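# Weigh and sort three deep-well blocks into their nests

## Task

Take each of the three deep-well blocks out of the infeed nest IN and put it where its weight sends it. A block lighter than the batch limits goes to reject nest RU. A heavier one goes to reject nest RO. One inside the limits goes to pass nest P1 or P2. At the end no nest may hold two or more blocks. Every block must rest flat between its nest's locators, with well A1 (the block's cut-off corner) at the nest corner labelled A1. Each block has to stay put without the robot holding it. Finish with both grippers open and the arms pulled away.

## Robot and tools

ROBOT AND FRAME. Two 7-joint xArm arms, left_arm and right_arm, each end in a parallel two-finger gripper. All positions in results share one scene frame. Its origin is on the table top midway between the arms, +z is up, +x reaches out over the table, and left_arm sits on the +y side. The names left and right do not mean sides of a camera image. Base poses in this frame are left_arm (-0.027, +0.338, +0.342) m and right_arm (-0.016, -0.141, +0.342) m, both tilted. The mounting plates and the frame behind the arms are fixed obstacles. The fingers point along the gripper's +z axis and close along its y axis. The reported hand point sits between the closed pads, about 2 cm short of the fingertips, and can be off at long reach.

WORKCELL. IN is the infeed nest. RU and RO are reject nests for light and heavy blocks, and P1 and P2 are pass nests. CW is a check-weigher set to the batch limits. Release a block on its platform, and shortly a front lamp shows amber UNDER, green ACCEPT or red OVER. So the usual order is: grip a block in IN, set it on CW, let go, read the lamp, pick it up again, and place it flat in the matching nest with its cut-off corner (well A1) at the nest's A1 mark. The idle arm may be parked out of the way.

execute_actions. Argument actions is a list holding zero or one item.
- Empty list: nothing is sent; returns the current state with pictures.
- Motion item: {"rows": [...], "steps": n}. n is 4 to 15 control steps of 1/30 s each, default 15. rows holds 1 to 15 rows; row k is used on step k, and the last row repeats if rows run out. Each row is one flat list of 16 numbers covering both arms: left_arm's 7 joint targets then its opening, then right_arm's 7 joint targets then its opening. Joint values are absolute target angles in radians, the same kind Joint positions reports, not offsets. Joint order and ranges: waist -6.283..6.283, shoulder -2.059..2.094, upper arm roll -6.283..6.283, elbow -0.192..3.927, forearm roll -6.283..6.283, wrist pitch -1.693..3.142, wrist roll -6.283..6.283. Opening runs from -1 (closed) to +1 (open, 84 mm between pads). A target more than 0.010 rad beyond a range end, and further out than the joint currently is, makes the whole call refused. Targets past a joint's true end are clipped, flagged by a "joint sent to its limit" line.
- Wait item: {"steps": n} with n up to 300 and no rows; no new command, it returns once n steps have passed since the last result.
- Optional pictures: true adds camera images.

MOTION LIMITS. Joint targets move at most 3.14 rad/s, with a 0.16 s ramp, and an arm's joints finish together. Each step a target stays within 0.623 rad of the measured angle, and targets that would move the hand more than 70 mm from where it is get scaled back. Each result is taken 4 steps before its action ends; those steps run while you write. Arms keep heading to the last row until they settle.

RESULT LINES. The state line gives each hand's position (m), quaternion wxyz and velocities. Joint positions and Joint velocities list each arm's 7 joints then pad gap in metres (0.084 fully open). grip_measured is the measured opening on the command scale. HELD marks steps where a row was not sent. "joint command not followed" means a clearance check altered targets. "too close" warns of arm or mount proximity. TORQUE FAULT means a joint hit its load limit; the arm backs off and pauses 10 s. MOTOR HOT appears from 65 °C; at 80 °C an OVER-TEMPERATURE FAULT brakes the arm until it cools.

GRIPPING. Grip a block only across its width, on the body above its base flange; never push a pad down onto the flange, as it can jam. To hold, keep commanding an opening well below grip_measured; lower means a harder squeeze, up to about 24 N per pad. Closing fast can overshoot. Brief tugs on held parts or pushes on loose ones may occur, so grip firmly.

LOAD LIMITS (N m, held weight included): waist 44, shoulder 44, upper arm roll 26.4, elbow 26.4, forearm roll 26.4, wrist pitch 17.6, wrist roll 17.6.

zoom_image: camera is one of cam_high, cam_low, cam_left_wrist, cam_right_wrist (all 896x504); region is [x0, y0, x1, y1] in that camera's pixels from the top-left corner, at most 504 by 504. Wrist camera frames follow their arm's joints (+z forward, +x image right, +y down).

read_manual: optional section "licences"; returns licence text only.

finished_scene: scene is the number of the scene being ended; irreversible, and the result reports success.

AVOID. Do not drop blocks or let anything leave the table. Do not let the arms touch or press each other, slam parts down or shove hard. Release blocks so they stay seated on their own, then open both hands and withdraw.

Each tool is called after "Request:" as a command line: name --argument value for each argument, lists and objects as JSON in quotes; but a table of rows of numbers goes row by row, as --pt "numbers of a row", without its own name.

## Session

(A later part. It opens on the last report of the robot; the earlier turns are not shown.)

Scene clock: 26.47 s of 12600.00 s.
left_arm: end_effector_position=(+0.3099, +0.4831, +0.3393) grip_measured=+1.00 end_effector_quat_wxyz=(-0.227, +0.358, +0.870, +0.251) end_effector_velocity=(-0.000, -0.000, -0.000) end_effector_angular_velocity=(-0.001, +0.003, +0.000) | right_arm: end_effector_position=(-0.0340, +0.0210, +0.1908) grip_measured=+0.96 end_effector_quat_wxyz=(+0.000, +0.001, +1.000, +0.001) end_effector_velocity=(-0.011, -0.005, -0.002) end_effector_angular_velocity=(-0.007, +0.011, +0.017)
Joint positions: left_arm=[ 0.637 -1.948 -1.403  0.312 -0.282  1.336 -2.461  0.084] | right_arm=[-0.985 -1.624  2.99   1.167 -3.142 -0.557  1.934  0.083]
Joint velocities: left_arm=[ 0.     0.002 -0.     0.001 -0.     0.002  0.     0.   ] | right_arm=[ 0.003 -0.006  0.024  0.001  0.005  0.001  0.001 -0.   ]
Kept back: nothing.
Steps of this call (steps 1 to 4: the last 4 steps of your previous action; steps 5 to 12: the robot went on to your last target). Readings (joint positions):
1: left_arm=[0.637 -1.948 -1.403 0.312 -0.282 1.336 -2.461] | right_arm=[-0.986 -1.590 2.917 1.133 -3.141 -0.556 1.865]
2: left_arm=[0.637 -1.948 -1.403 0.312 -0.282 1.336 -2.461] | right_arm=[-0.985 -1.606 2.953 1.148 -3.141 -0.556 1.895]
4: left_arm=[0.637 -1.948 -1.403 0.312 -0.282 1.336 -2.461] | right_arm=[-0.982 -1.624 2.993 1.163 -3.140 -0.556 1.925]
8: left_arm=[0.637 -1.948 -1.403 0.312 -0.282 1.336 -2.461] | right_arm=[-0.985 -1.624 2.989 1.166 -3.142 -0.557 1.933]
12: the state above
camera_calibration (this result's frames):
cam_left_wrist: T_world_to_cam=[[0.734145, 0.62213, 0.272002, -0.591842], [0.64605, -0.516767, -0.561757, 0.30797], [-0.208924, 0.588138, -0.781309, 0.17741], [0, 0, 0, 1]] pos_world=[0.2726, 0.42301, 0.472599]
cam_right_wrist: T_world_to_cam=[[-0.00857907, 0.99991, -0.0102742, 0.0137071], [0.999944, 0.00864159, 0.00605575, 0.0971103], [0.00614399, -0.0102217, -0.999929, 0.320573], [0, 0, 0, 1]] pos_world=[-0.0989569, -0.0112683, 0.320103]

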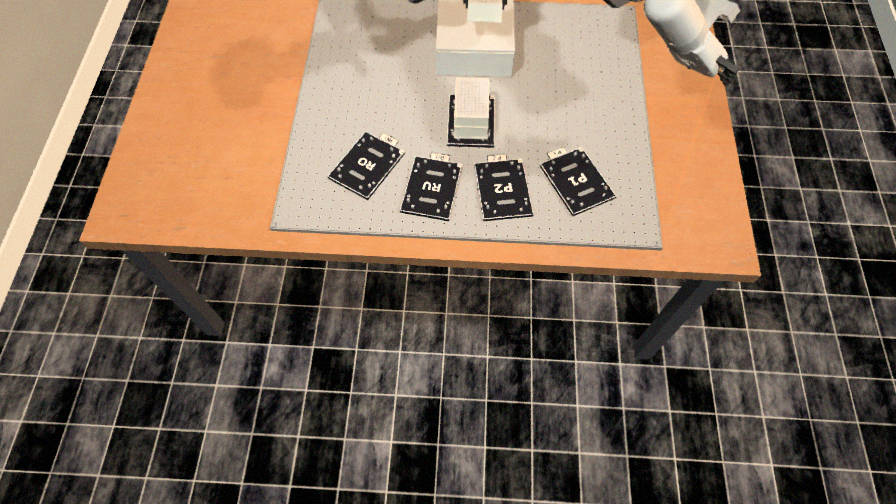

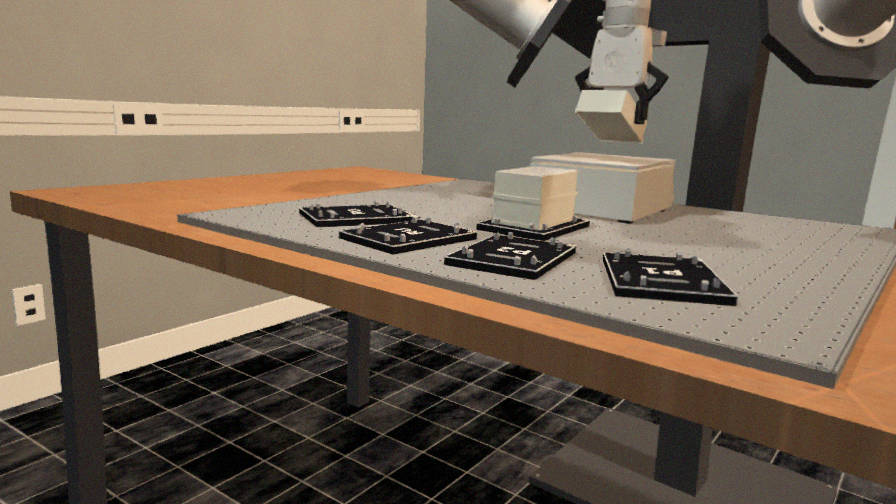

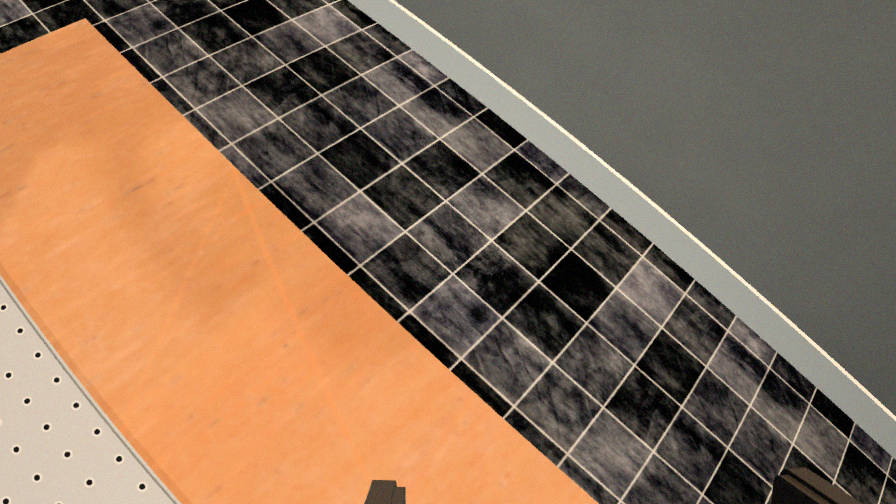

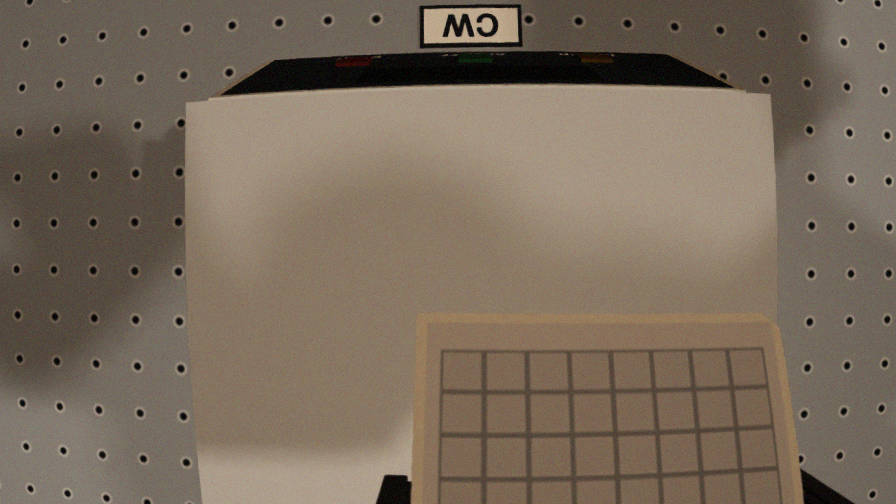

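Request:
execute_actions --actions '[{"rows":[[0.637,-1.948,-1.403,0.312,-0.282,1.336,-2.461,1,-0.988,-1.65,2.993,1.171,-3.1416,-0.536,1.934,0.5],[0.637,-1.948,-1.403,0.312,-0.282,1.336,-2.461,1,-0.991,-1.67,2.993,1.176,-3.1416,-0.52,1.934,0.5],[0.637,-1.948,-1.403,0.312,-0.282,1.336,-2.461,1,-0.993,-1.685,2.992,1.18,-3.1416,-0.51,1.934,0.5],[0.637,-1.948,-1.403,0.312,-0.282,1.336,-2.461,1,-0.995,-1.695,2.992,1.183,-3.1416,-0.503,1.934,0.5],[0.637,-1.948,-1.403,0.312,-0.282,1.336,-2.461,1,-0.996,-1.705,2.992,1.186,-3.1416,-0.496,1.934,0.5],[0.637,-1.948,-1.403,0.312,-0.282,1.336,-2.461,1,-0.998,-1.715,2.992,1.189,-3.1416,-0.489,1.934,0.5],[0.637,-1.948,-1.403,0.312,-0.282,1.336,-2.461,1,-0.999,-1.725,2.991,1.191,-3.1416,-0.481,1.934,0.5],[0.637,-1.948,-1.403,0.312,-0.282,1.336,-2.461,1,-1.001,-1.735,2.991,1.194,-3.1416,-0.474,1.934,0.5],[0.637,-1.948,-1.403,0.312,-0.282,1.336,-2.461,1,-1.002,-1.745,2.991,1.197,-3.1416,-0.467,1.934,0.5],[0.637,-1.948,-1.403,0.312,-0.282,1.336,-2.461,1,-1.004,-1.755,2.991,1.2,-3.1416,-0.46,1.934,0.5],[0.637,-1.948,-1.403,0.312,-0.282,1.336,-2.461,1,-1.005,-1.762,2.991,1.202,-3.1416,-0.455,1.934,0.5]]}]'

Request:
execute_actions --actions '[{"steps":8}]' --pictures true

Request:
zoom_image --camera "cam_low" --region '[500, 60, 700, 200]'

Scene clock: 27.27 s of 12600.00 s.
left_arm: end_effector_position=(+0.3099, +0.4831, +0.3393) grip_measured=+1.00 end_effector_quat_wxyz=(-0.227, +0.358, +0.870, +0.251) end_effector_velocity=(+0.000, -0.001, +0.000) end_effector_angular_velocity=(-0.001, -0.000, -0.001) | right_arm: end_effector_position=(-0.0351, +0.0207, +0.1431) grip_measured=+0.96 end_effector_quat_wxyz=(+0.000, +0.001, +1.000, +0.000) end_effector_velocity=(-0.006, -0.000, -0.113) end_effector_angular_velocity=(+0.006, +0.011, +0.003)
Joint positions: left_arm=[ 0.637 -1.948 -1.403  0.312 -0.282  1.336 -2.461  0.084] | right_arm=[-1.002 -1.743  2.99   1.197 -3.142 -0.469  1.934  0.083]
Joint velocities: left_arm=[ 0.     0.001  0.     0.001 -0.    -0.     0.    -0.   ] | right_arm=[-0.045 -0.285  0.002  0.09   0.003  0.208  0.001 -0.   ]
Steps of this call (steps 1 to 13: the robot went on to your last target; steps 14 to 24: the first 11 steps of this action). Readings (joint positions):
14: left_arm=[0.637 -1.948 -1.403 0.312 -0.282 1.336 -2.461] | right_arm=[-0.984 -1.626 2.993 1.167 -3.142 -0.556 1.934]
15: left_arm=[0.637 -1.948 -1.403 0.312 -0.282 1.336 -2.461] | right_arm=[-0.985 -1.631 2.993 1.170 -3.142 -0.550 1.934]
17: left_arm=[0.637 -1.948 -1.403 0.312 -0.282 1.336 -2.461] | right_arm=[-0.990 -1.661 2.993 1.177 -3.142 -0.526 1.934]
21: left_arm=[0.637 -1.948 -1.403 0.312 -0.282 1.336 -2.461] | right_arm=[-0.998 -1.715 2.991 1.187 -3.142 -0.491 1.934]
24: the state above

Scene clock: 27.53 s of 12600.00 s.
left_arm: end_effector_position=(+0.3099, +0.4831, +0.3393) grip_measured=+1.00 end_effector_quat_wxyz=(-0.227, +0.358, +0.870, +0.251) end_effector_velocity=(+0.000, +0.000, -0.000) end_effector_angular_velocity=(+0.001, -0.000, -0.001) | right_arm: end_effector_position=(-0.0353, +0.0199, +0.1361) grip_measured=+0.96 end_effector_quat_wxyz=(-0.000, +0.000, +1.000, -0.001) end_effector_velocity=(-0.001, -0.000, -0.001) end_effector_angular_velocity=(+0.000, +0.003, -0.000)
Joint positions: left_arm=[ 0.637 -1.948 -1.403  0.312 -0.282  1.336 -2.461  0.084] | right_arm=[-1.005 -1.76   2.991  1.202 -3.142 -0.457  1.934  0.083]
Joint velocities: left_arm=[-0.    -0.    -0.002 -0.    -0.    -0.001 -0.    -0.   ] | right_arm=[-0.003 -0.002  0.001  0.     0.001  0.003 -0.001  0.   ]
Kept back: nothing.
Steps of this call (steps 1 to 4: the last 4 steps of your previous action; steps 5 to 8: the robot went on to your last target). Readings (joint positions):
1: left_arm=[0.637 -1.948 -1.403 0.312 -0.282 1.336 -2.461] | right_arm=[-1.003 -1.752 2.991 1.200 -3.142 -0.463 1.934]
2: left_arm=[0.637 -1.948 -1.403 0.312 -0.282 1.336 -2.461] | right_arm=[-1.004 -1.758 2.991 1.201 -3.142 -0.459 1.934]
4: left_arm=[0.637 -1.948 -1.403 0.312 -0.282 1.336 -2.461] | right_arm=[-1.005 -1.760 2.991 1.202 -3.142 -0.458 1.934]
8: the state above
camera_calibration (this result's frames):
cam_left_wrist: T_world_to_cam=[[0.734146, 0.62213, 0.272002, -0.591842], [0.64605, -0.516767, -0.561757, 0.30797], [-0.208924, 0.588138, -0.781309, 0.17741], [0, 0, 0, 1]] pos_world=[0.2726, 0.42301, 0.472599]
cam_right_wrist: T_world_to_cam=[[-0.010987, 0.999853, -0.0131853, 0.0145505], [0.999924, 0.0110596, 0.00544542, 0.0988051], [0.00559044, -0.0131245, -0.999898, 0.26592], [0, 0, 0, 1]] pos_world=[-0.100124, -0.012151, 0.265547]

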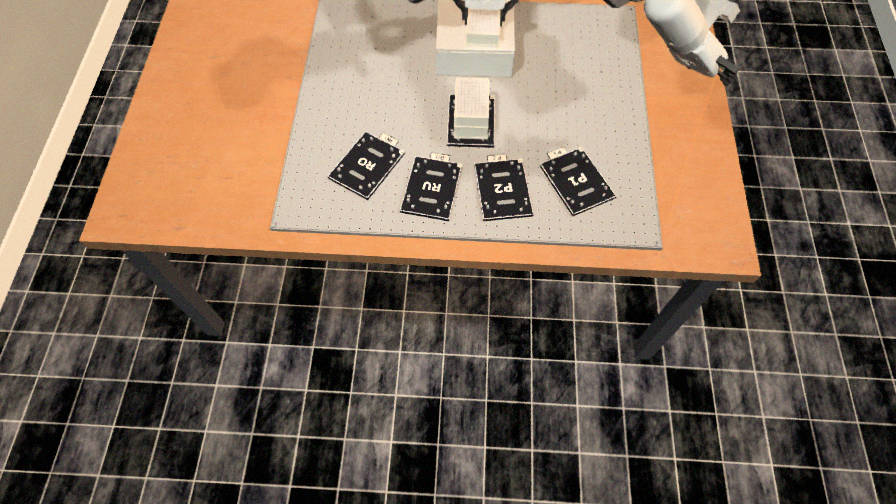

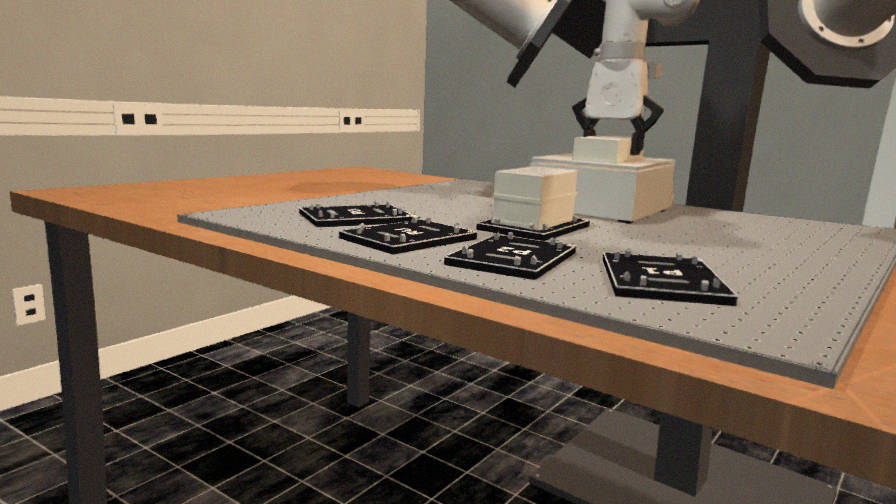

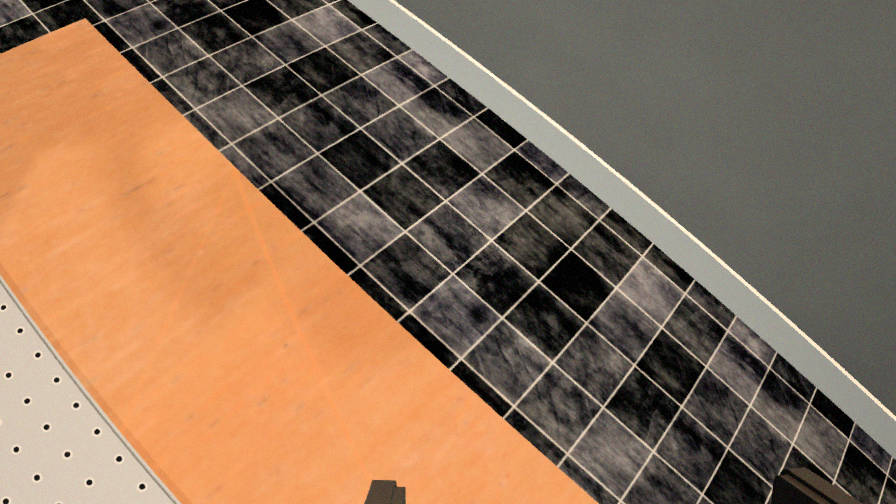

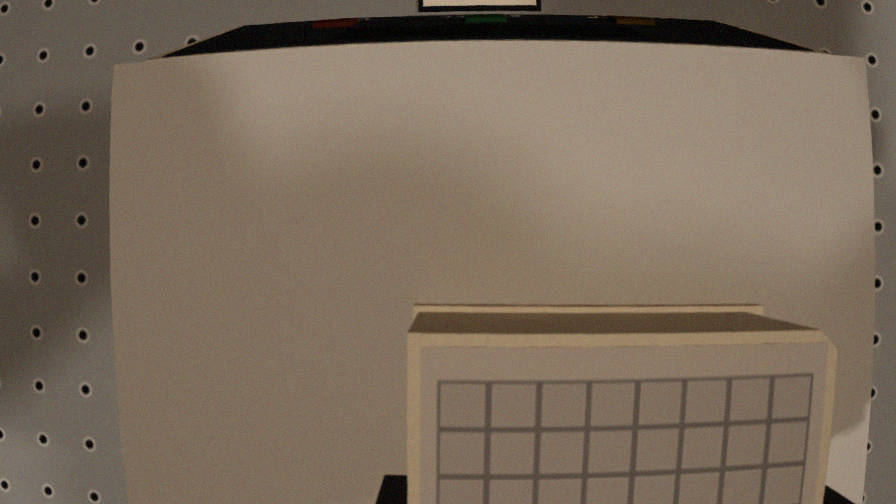

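Region (500, 60, 700, 200) of cam_low's 896x504 image, scaled by 2.520, with more detail than that image has; it fills the top 353 rows of this view, and the rest is white.

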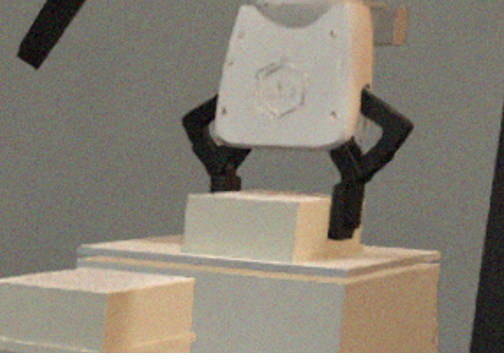

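Request:
execute_actions --actions '[{"rows":[[0.637,-1.948,-1.403,0.312,-0.282,1.336,-2.461,1,-1.005,-1.762,2.991,1.202,-3.1416,-0.455,1.934,1]]}]'

Request:
execute_actions --actions '[{"steps":30}]' --pictures true

Scene clock: 28.90 s of 12600.00 s.
left_arm: end_effector_position=(+0.3099, +0.4831, +0.3393) grip_measured=+1.00 end_effector_quat_wxyz=(-0.227, +0.358, +0.870, +0.251) end_effector_velocity=(+0.001, -0.000, +0.000) end_effector_angular_velocity=(-0.002, -0.003, +0.001) | right_arm: end_effector_position=(-0.0355, +0.0199, +0.1348) grip_measured=+1.00 end_effector_quat_wxyz=(-0.000, +0.000, +1.000, -0.000) end_effector_velocity=(+0.000, +0.001, +0.003) end_effector_angular_velocity=(-0.001, -0.000, -0.000)
Joint positions: left_arm=[ 0.637 -1.948 -1.403  0.312 -0.282  1.336 -2.461  0.084] | right_arm=[-1.005 -1.763  2.991  1.202 -3.142 -0.454  1.934  0.084]
Joint velocities: left_arm=[-0.    -0.001  0.003  0.001 -0.    -0.001  0.    -0.   ] | right_arm=[-0.     0.007 -0.001  0.    -0.001 -0.008  0.     0.   ]
Steps of this call (steps 1 to 30: the robot went on to your last target; steps 31 to 41: the first 11 steps of this action). Readings (joint positions):
31: left_arm=[0.637 -1.948 -1.403 0.312 -0.282 1.336 -2.461] | right_arm=[-1.005 -1.762 2.991 1.202 -3.142 -0.455 1.934]
32: left_arm=[0.637 -1.948 -1.403 0.312 -0.282 1.336 -2.461] | right_arm=[-1.005 -1.762 2.991 1.202 -3.142 -0.455 1.934]
34: left_arm=[0.637 -1.948 -1.403 0.312 -0.282 1.336 -2.461] | right_arm=[-1.005 -1.764 2.991 1.202 -3.141 -0.452 1.934]
38: left_arm=[0.637 -1.948 -1.403 0.312 -0.282 1.336 -2.461] | right_arm=[-1.005 -1.764 2.991 1.202 -3.142 -0.453 1.934]
41: the state above

Scene clock: 29.90 s of 12600.00 s.
left_arm: end_effector_position=(+0.3099, +0.4831, +0.3393) grip_measured=+1.00 end_effector_quat_wxyz=(-0.227, +0.358, +0.870, +0.251) end_effector_velocity=(+0.001, -0.000, +0.000) end_effector_angular_velocity=(-0.000, -0.002, -0.001) | right_arm: end_effector_position=(-0.0354, +0.0200, +0.1353) grip_measured=+1.00 end_effector_quat_wxyz=(-0.000, +0.000, +1.000, -0.000) end_effector_velocity=(-0.001, -0.000, -0.000) end_effector_angular_velocity=(+0.000, +0.001, +0.002)
Joint positions: left_arm=[ 0.637 -1.948 -1.403  0.312 -0.282  1.336 -2.461  0.084] | right_arm=[-1.005 -1.762  2.991  1.202 -3.142 -0.455  1.934  0.084]
Joint velocities: left_arm=[-0.    -0.001 -0.     0.     0.    -0.001  0.     0.   ] | right_arm=[ 0.001 -0.     0.002  0.     0.     0.    -0.     0.   ]
Kept back: nothing.
Steps of this call (steps 1 to 4: the last 4 steps of your previous action; steps 5 to 15: the robot went on to your last target; steps 16 to 30: nothing new was sent). Readings (joint positions):
1: left_arm=[0.637 -1.948 -1.403 0.312 -0.282 1.336 -2.461] | right_arm=[-1.005 -1.763 2.991 1.202 -3.142 -0.454 1.934]
2: left_arm=[0.637 -1.948 -1.403 0.312 -0.282 1.336 -2.461] | right_arm=[-1.005 -1.763 2.991 1.202 -3.142 -0.454 1.934]
4: left_arm=[0.637 -1.948 -1.403 0.312 -0.282 1.336 -2.461] | right_arm=[-1.005 -1.762 2.991 1.202 -3.142 -0.455 1.934]
8: left_arm=[0.637 -1.948 -1.403 0.312 -0.282 1.336 -2.461] | right_arm=[-1.005 -1.762 2.991 1.202 -3.142 -0.455 1.934]
30: the state above
All arms were judged still, so your last target was given up. Only a new action makes them travel on or press farther. Fingers that are still opening or closing keep moving.
camera_calibration (this result's frames):
cam_left_wrist: T_world_to_cam=[[0.734145, 0.62213, 0.272001, -0.591842], [0.64605, -0.516767, -0.561757, 0.30797], [-0.208925, 0.588138, -0.781309, 0.17741], [0, 0, 0, 1]] pos_world=[0.2726, 0.42301, 0.472599]
cam_right_wrist: T_world_to_cam=[[-0.0110793, 0.999859, -0.0126286, 0.0144036], [0.999925, 0.0111436, 0.00503135, 0.0990035], [0.00517136, -0.0125719, -0.999908, 0.265073], [0, 0, 0, 1]] pos_world=[-0.100207, -0.0121723, 0.264733]

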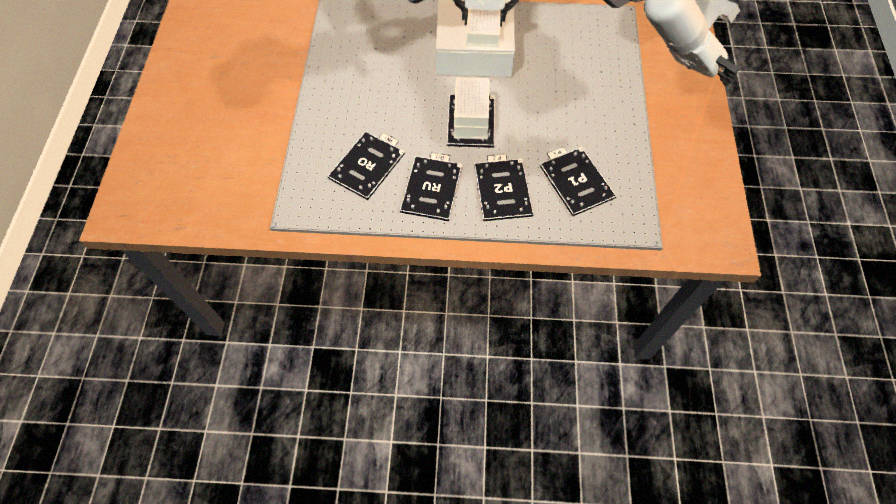

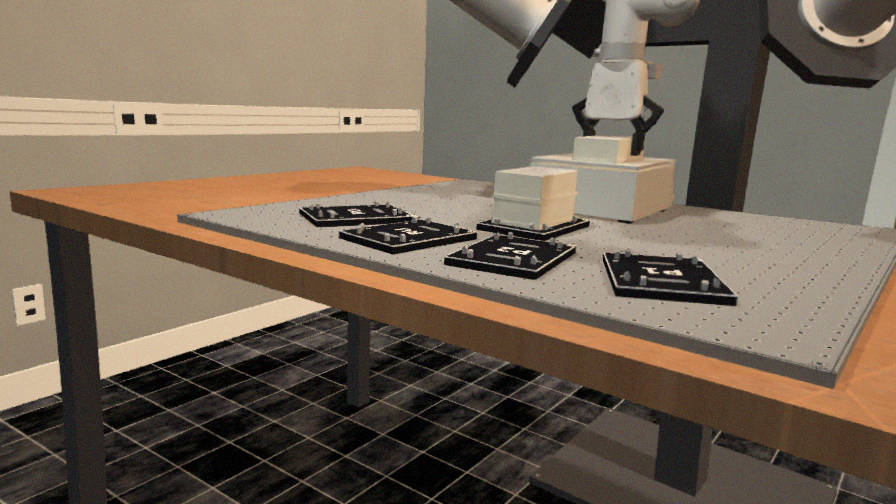

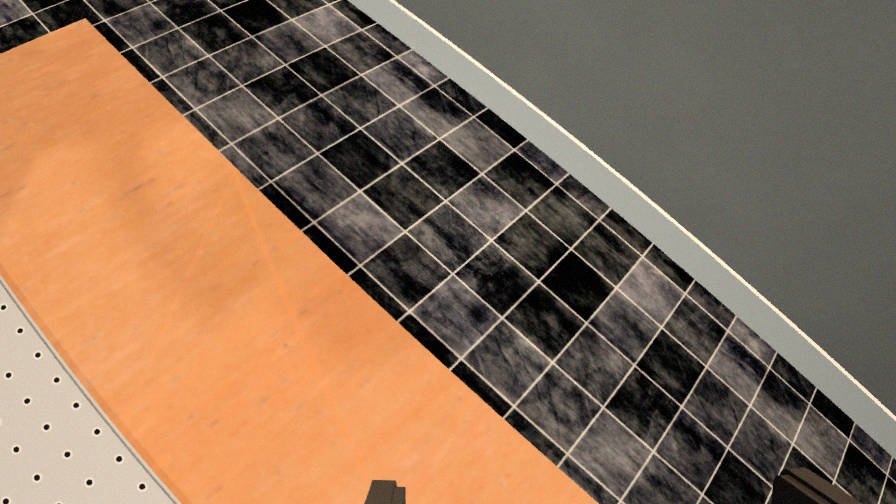

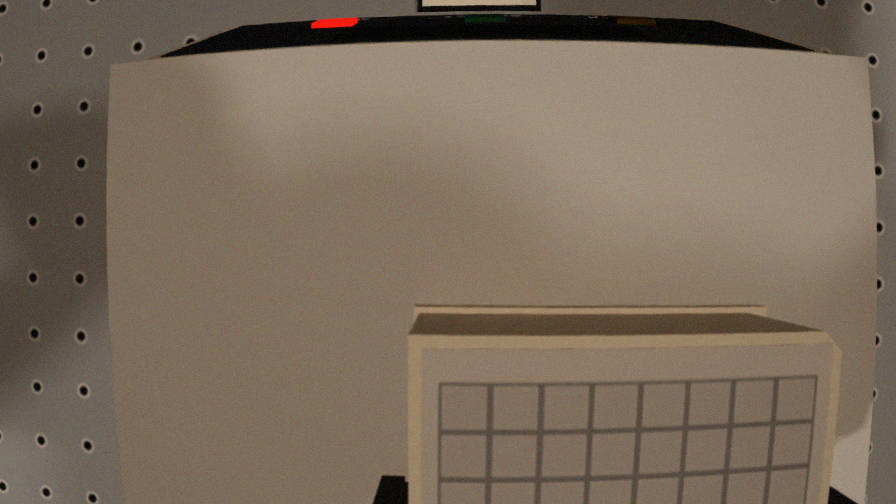

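Request:
execute_actions --actions '[{"rows":[[0.637,-1.948,-1.403,0.312,-0.282,1.336,-2.461,1,-1.005,-1.762,2.991,1.202,-3.1416,-0.455,1.934,0]],"steps":10}]'

Request:
execute_actions --actions '[{"rows":[[0.637,-1.948,-1.403,0.312,-0.282,1.336,-2.461,1,-0.99,-1.68,2.993,1.18,-3.1416,-0.515,1.934,0]],"steps":8}]'

Request:
execute_actions --actions '[{"rows":[[0.637,-1.948,-1.403,0.312,-0.282,1.336,-2.461,1,-1.05,-1.4,2.5,0.95,-3.1416,-0.5,1.4,0]]}]'

Request:
execute_actions --actions '[{"rows":[[0.637,-1.948,-1.403,0.312,-0.282,1.336,-2.461,1,-1.587,-1.023,1.758,0.779,-3.1416,-0.183,0.867,0]]}]'

Request:
execute_actions --actions '[{"steps":18}]' --pictures true

Scene clock: 30.50 s of 12600.00 s.
left_arm: end_effector_position=(+0.3099, +0.4831, +0.3393) grip_measured=+1.00 end_effector_quat_wxyz=(-0.227, +0.358, +0.870, +0.251) end_effector_velocity=(-0.000, +0.000, +0.000) end_effector_angular_velocity=(+0.001, +0.000, +0.001) | right_arm: end_effector_position=(-0.0354, +0.0200, +0.1353) grip_measured=+0.96 end_effector_quat_wxyz=(-0.000, +0.000, +1.000, -0.000) end_effector_velocity=(+0.000, +0.000, -0.000) end_effector_angular_velocity=(-0.000, -0.000, +0.001)
Joint positions: left_arm=[ 0.637 -1.948 -1.403  0.312 -0.282  1.336 -2.461  0.084] | right_arm=[-1.005 -1.762  2.991  1.202 -3.142 -0.455  1.934  0.083]
Joint velocities: left_arm=[ 0.    -0.001 -0.     0.     0.     0.001  0.     0.   ] | right_arm=[-0.    -0.    -0.     0.    -0.    -0.    -0.001 -0.   ]
Steps of this call (steps 1 to 12: nothing new was sent; steps 13 to 18: the first 6 steps of this action). Readings (joint positions):
13: left_arm=[0.637 -1.948 -1.403 0.312 -0.282 1.336 -2.461] | right_arm=[-1.005 -1.762 2.991 1.202 -3.142 -0.455 1.934]
14: left_arm=[0.637 -1.948 -1.403 0.312 -0.282 1.336 -2.461] | right_arm=[-1.005 -1.762 2.991 1.202 -3.142 -0.455 1.934]
16: left_arm=[0.637 -1.948 -1.403 0.312 -0.282 1.336 -2.461] | right_arm=[-1.005 -1.762 2.991 1.202 -3.142 -0.455 1.934]
18: the state above

Scene clock: 30.77 s of 12600.00 s.
left_arm: end_effector_position=(+0.3099, +0.4831, +0.3393) grip_measured=+1.00 end_effector_quat_wxyz=(-0.227, +0.358, +0.870, +0.251) end_effector_velocity=(+0.000, +0.000, +0.000) end_effector_angular_velocity=(-0.001, -0.001, +0.000) | right_arm: end_effector_position=(-0.0345, +0.0176, +0.1563) grip_measured=+0.96 end_effector_quat_wxyz=(+0.002, -0.000, +1.000, -0.003) end_effector_velocity=(-0.025, +0.077, +0.298) end_effector_angular_velocity=(+0.202, +0.054, +0.008)
Joint positions: left_arm=[ 0.637 -1.948 -1.403  0.312 -0.282  1.336 -2.461  0.084] | right_arm=[-0.995 -1.709  2.993  1.183 -3.142 -0.497  1.934  0.083]
Joint velocities: left_arm=[-0.     0.     0.001 -0.     0.    -0.001 -0.    -0.   ] | right_arm=[ 0.132  0.723  0.011 -0.095 -0.    -0.431 -0.     0.   ]
Steps of this call (steps 1 to 4: the last 4 steps of your previous action; steps 5 to 8: the first 4 steps of this action). Readings (joint positions):
5: left_arm=[0.637 -1.948 -1.403 0.312 -0.282 1.336 -2.461] | right_arm=[-1.005 -1.761 2.991 1.202 -3.142 -0.456 1.934]
6: left_arm=[0.637 -1.948 -1.403 0.312 -0.282 1.336 -2.461] | right_arm=[-1.004 -1.754 2.991 1.198 -3.142 -0.463 1.934]
8: the state above

Scene clock: 31.27 s of 12600.00 s.
left_arm: end_effector_position=(+0.3099, +0.4831, +0.3393) grip_measured=+1.00 end_effector_quat_wxyz=(-0.227, +0.358, +0.870, +0.251) end_effector_velocity=(+0.000, +0.000, +0.000) end_effector_angular_velocity=(-0.000, -0.003, +0.001) | right_arm: end_effector_position=(+0.1240, +0.0227, +0.2142) grip_measured=+0.96 end_effector_quat_wxyz=(+0.051, -0.015, +0.998, +0.022) end_effector_velocity=(+0.512, -0.130, +0.146) end_effector_angular_velocity=(+0.013, -0.209, -0.003)
Joint positions: left_arm=[ 0.637 -1.948 -1.403  0.312 -0.282  1.336 -2.461  0.084] | right_arm=[-1.034 -1.48   2.639  1.016 -3.142 -0.504  1.552  0.083]
Joint velocities: left_arm=[-0.    -0.002  0.002  0.     0.    -0.     0.     0.   ] | right_arm=[-0.148  0.717 -1.254 -0.578 -0.001  0.032 -1.342  0.   ]
Steps of this call (steps 1 to 4: the last 4 steps of your previous action; steps 5 to 15: the first 11 steps of this action). Readings (joint positions):
5: left_arm=[0.637 -1.948 -1.403 0.312 -0.282 1.336 -2.461] | right_arm=[-0.990 -1.678 2.992 1.181 -3.142 -0.514 1.933]
6: left_arm=[0.637 -1.948 -1.403 0.312 -0.282 1.336 -2.461] | right_arm=[-0.992 -1.675 2.986 1.175 -3.141 -0.513 1.922]
8: left_arm=[0.637 -1.948 -1.403 0.312 -0.282 1.336 -2.461] | right_arm=[-0.999 -1.643 2.931 1.145 -3.140 -0.511 1.853]
12: left_arm=[0.637 -1.948 -1.403 0.312 -0.282 1.336 -2.461] | right_arm=[-1.020 -1.550 2.762 1.073 -3.142 -0.507 1.684]
15: the state above

Scene clock: 31.77 s of 12600.00 s.
left_arm: end_effector_position=(+0.3099, +0.4831, +0.3393) grip_measured=+1.00 end_effector_quat_wxyz=(-0.227, +0.358, +0.870, +0.251) end_effector_velocity=(+0.000, -0.000, +0.000) end_effector_angular_velocity=(+0.000, -0.000, -0.001) | right_arm: end_effector_position=(+0.3025, -0.0739, +0.1877) grip_measured=+0.96 end_effector_quat_wxyz=(+0.017, +0.114, +0.992, +0.044) end_effector_velocity=(+0.328, -0.413, -0.188) end_effector_angular_velocity=(-0.049, +0.172, -0.917)
Joint positions: left_arm=[ 0.637 -1.948 -1.403  0.312 -0.282  1.336 -2.461  0.084] | right_arm=[-1.328 -1.206  2.136  0.864 -3.142 -0.336  1.127  0.083]
Joint velocities: left_arm=[ 0.     0.    -0.001  0.001 -0.    -0.     0.     0.   ] | right_arm=[-0.814  0.569 -1.189 -0.262 -0.003  0.471 -0.797 -0.   ]
Steps of this call (steps 1 to 4: the last 4 steps of your previous action; steps 5 to 15: the first 11 steps of this action). Readings (joint positions):
5: left_arm=[0.637 -1.948 -1.403 0.312 -0.282 1.336 -2.461] | right_arm=[-1.052 -1.400 2.497 0.951 -3.143 -0.500 1.407]
6: left_arm=[0.637 -1.948 -1.403 0.312 -0.282 1.336 -2.461] | right_arm=[-1.059 -1.394 2.492 0.948 -3.142 -0.494 1.394]
8: left_arm=[0.637 -1.948 -1.403 0.312 -0.282 1.336 -2.461] | right_arm=[-1.112 -1.356 2.439 0.932 -3.140 -0.458 1.334]
12: left_arm=[0.637 -1.948 -1.403 0.312 -0.282 1.336 -2.461] | right_arm=[-1.247 -1.263 2.254 0.890 -3.142 -0.383 1.208]
15: the state above

Scene clock: 32.37 s of 12600.00 s.
left_arm: end_effector_position=(+0.3099, +0.4831, +0.3393) grip_measured=+1.00 end_effector_quat_wxyz=(-0.227, +0.358, +0.870, +0.251) end_effector_velocity=(-0.000, +0.001, -0.000) end_effector_angular_velocity=(+0.001, +0.000, +0.002) | right_arm: end_effector_position=(+0.3549, -0.2423, +0.1206) grip_measured=+0.96 end_effector_quat_wxyz=(+0.001, +0.255, +0.967, +0.002) end_effector_velocity=(-0.003, -0.015, -0.003) end_effector_angular_velocity=(-0.018, +0.011, -0.027)
Joint positions: left_arm=[ 0.637 -1.948 -1.403  0.312 -0.282  1.336 -2.461  0.084] | right_arm=[-1.584 -1.024  1.762  0.78  -3.141 -0.183  0.867  0.083]
Joint velocities: left_arm=[ 0.    -0.001  0.    -0.001  0.     0.    -0.    -0.   ] | right_arm=[-0.012  0.004 -0.026 -0.008 -0.002  0.    -0.001 -0.   ]
Kept back: nothing.
Steps of this call (steps 1 to 4: the last 4 steps of your previous action; steps 5 to 18: the robot went on to your last target). Readings (joint positions):
1: left_arm=[0.637 -1.948 -1.403 0.312 -0.282 1.336 -2.461] | right_arm=[-1.355 -1.187 2.097 0.856 -3.142 -0.320 1.100]
2: left_arm=[0.637 -1.948 -1.403 0.312 -0.282 1.336 -2.461] | right_arm=[-1.381 -1.169 2.058 0.847 -3.142 -0.305 1.074]
4: left_arm=[0.637 -1.948 -1.403 0.312 -0.282 1.336 -2.461] | right_arm=[-1.433 -1.133 1.983 0.830 -3.142 -0.274 1.023]
8: left_arm=[0.637 -1.948 -1.403 0.312 -0.282 1.336 -2.461] | right_arm=[-1.532 -1.063 1.839 0.797 -3.142 -0.216 0.923]
18: the state above
camera_calibration (this result's frames):
cam_left_wrist: T_world_to_cam=[[0.734145, 0.62213, 0.272001, -0.591842], [0.64605, -0.516767, -0.561757, 0.30797], [-0.208925, 0.588138, -0.781309, 0.17741], [0, 0, 0, 1]] pos_world=[0.2726, 0.42301, 0.472599]
cam_right_wrist: T_world_to_cam=[[0.482795, 0.875688, -0.00894491, 0.0749596], [0.875733, -0.48276, 0.00582116, -0.364022], [0.00077927, -0.0106438, -0.999943, 0.247055], [0, 0, 0, 1]] pos_world=[0.282403, -0.238747, 0.249831]

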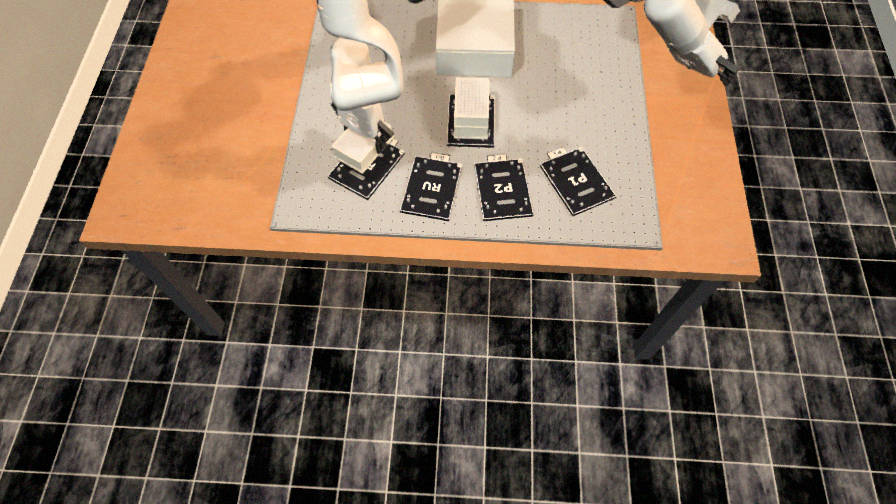

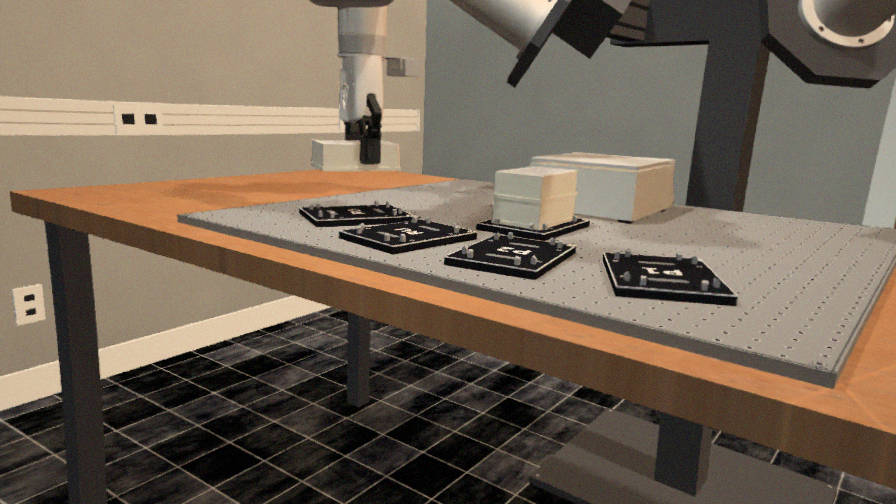

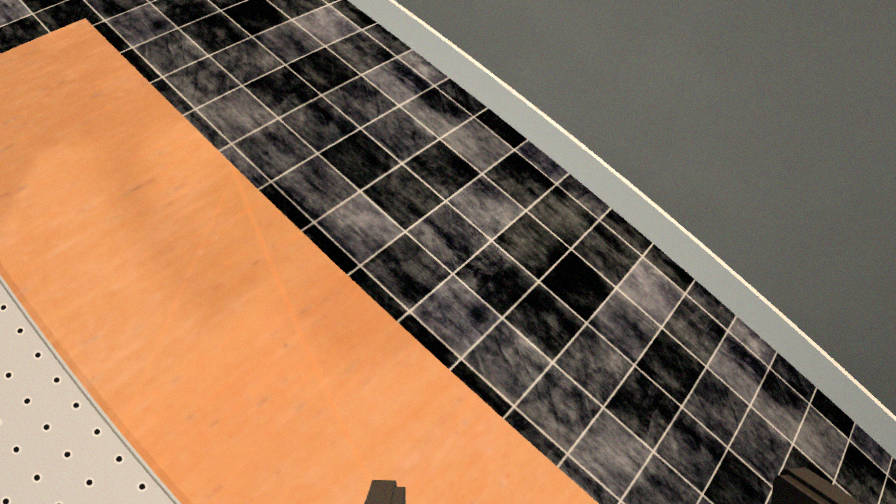

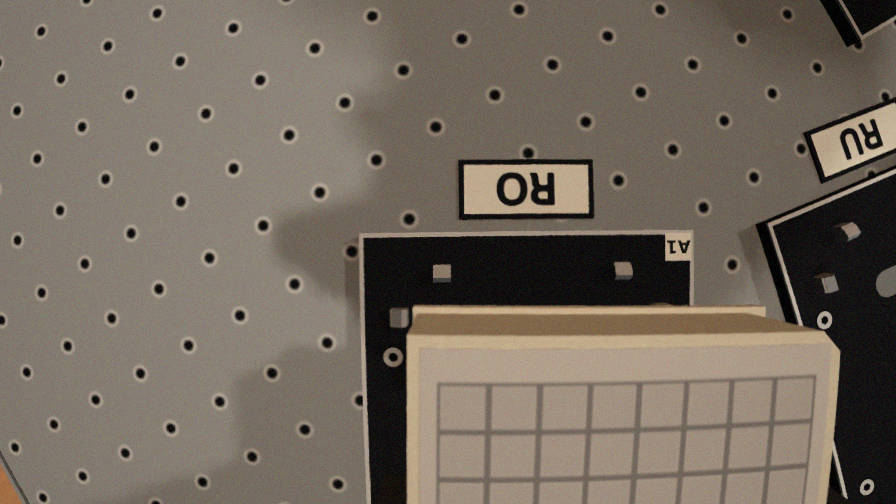

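Request:
execute_actions --actions '[{"rows":[[0.637,-1.948,-1.403,0.312,-0.282,1.336,-2.461,1,-1.772,-1.056,1.847,0.83,-3.1416,-0.072,0.84,0]]}]'

Request:
execute_actions --actions '[{"steps":10}]' --pictures true

Scene clock: 45.30 s of 12600.00 s.
left_arm: end_effector_position=(+0.3099, +0.4831, +0.3393) grip_measured=+1.00 end_effector_quat_wxyz=(-0.227, +0.358, +0.870, +0.251) end_effector_velocity=(-0.000, -0.000, -0.000) end_effector_angular_velocity=(-0.001, +0.002, +0.001) | right_arm: end_effector_position=(+0.3497, -0.2485, +0.0700) grip_measured=+0.96 end_effector_quat_wxyz=(-0.001, +0.248, +0.969, -0.001) end_effector_velocity=(+0.032, +0.029, +0.010) end_effector_angular_velocity=(+0.050, -0.071, +0.028)
Joint positions: left_arm=[ 0.637 -1.948 -1.403  0.312 -0.282  1.336 -2.461  0.084] | right_arm=[-1.772 -1.056  1.847  0.83  -3.142 -0.072  0.84   0.083]
Joint velocities: left_arm=[ 0.     0.001  0.001  0.    -0.     0.001 -0.    -0.   ] | right_arm=[ 0.041  0.008  0.015  0.038  0.001  0.009 -0.002 -0.   ]
Steps of this call (steps 1 to 15: the robot went on to your last target; steps 16 to 90: nothing new was sent; then 9.57 s passed at rest; steps 91 to 101: the first 11 steps of this action). Readings (joint positions):
91: left_arm=[0.637 -1.948 -1.403 0.312 -0.282 1.336 -2.461] | right_arm=[-1.588 -1.023 1.758 0.779 -3.142 -0.182 0.867]
92: left_arm=[0.637 -1.948 -1.403 0.312 -0.282 1.336 -2.461] | right_arm=[-1.596 -1.025 1.763 0.782 -3.142 -0.176 0.865]
94: left_arm=[0.637 -1.948 -1.403 0.312 -0.282 1.336 -2.461] | right_arm=[-1.662 -1.036 1.797 0.804 -3.142 -0.134 0.855]
98: left_arm=[0.637 -1.948 -1.403 0.312 -0.282 1.336 -2.461] | right_arm=[-1.774 -1.057 1.844 0.825 -3.142 -0.075 0.841]
101: the state above

Scene clock: 45.63 s of 12600.00 s.
left_arm: end_effector_position=(+0.3099, +0.4831, +0.3393) grip_measured=+1.00 end_effector_quat_wxyz=(-0.227, +0.358, +0.870, +0.251) end_effector_velocity=(+0.000, -0.000, -0.000) end_effector_angular_velocity=(+0.000, +0.000, -0.001) | right_arm: end_effector_position=(+0.3502, -0.2480, +0.0702) grip_measured=+0.96 end_effector_quat_wxyz=(-0.000, +0.247, +0.969, -0.000) end_effector_velocity=(-0.001, -0.001, -0.001) end_effector_angular_velocity=(-0.001, +0.002, -0.000)
Joint positions: left_arm=[ 0.637 -1.948 -1.403  0.312 -0.282  1.336 -2.461  0.084] | right_arm=[-1.772 -1.056  1.847  0.83  -3.142 -0.072  0.84   0.083]
Joint velocities: left_arm=[-0.     0.    -0.001  0.     0.    -0.     0.    -0.   ] | right_arm=[-0.003 -0.001  0.001  0.001 -0.001  0.001  0.001  0.   ]
Kept back: nothing.
Steps of this call (steps 1 to 4: the last 4 steps of your previous action; steps 5 to 10: the robot went on to your last target). Readings (joint positions):
1: left_arm=[0.637 -1.948 -1.403 0.312 -0.282 1.336 -2.461] | right_arm=[-1.771 -1.056 1.847 0.830 -3.142 -0.072 0.840]
2: left_arm=[0.637 -1.948 -1.403 0.312 -0.282 1.336 -2.461] | right_arm=[-1.771 -1.056 1.847 0.831 -3.142 -0.072 0.840]
4: left_arm=[0.637 -1.948 -1.403 0.312 -0.282 1.336 -2.461] | right_arm=[-1.771 -1.056 1.847 0.830 -3.142 -0.072 0.840]
8: left_arm=[0.637 -1.948 -1.403 0.312 -0.282 1.336 -2.461] | right_arm=[-1.771 -1.056 1.847 0.830 -3.142 -0.072 0.840]
10: the state above
camera_calibration (this result's frames):
cam_left_wrist: T_world_to_cam=[[0.734145, 0.62213, 0.272002, -0.591842], [0.64605, -0.516767, -0.561757, 0.30797], [-0.208925, 0.588138, -0.781309, 0.17741], [0, 0, 0, 1]] pos_world=[0.2726, 0.42301, 0.472599]
cam_right_wrist: T_world_to_cam=[[0.469098, 0.883059, -0.0123721, 0.0886946], [0.883144, -0.469078, 0.00466577, -0.36143], [-0.00168333, -0.013115, -0.999913, 0.196855], [0, 0, 0, 1]] pos_world=[0.277919, -0.24528, 0.199621]

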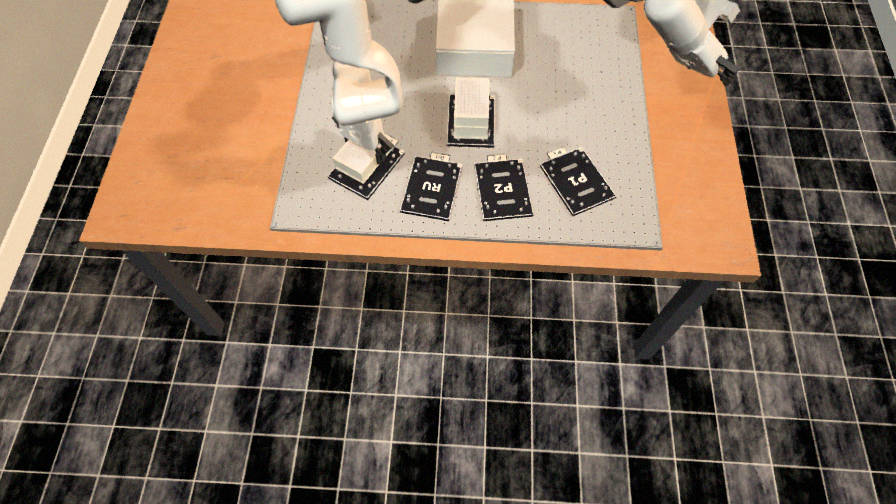

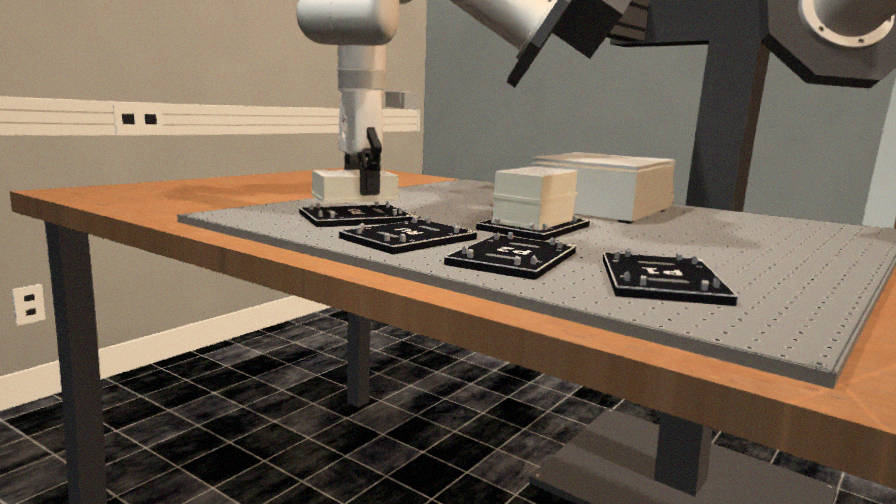

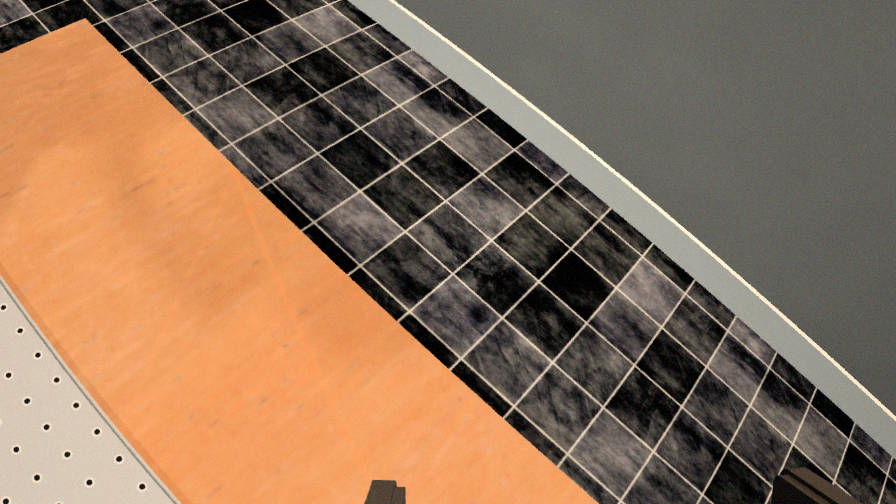

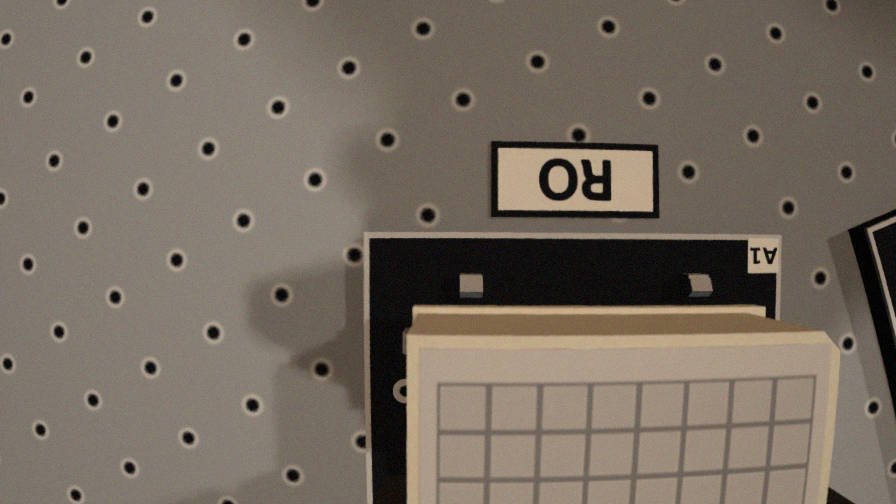

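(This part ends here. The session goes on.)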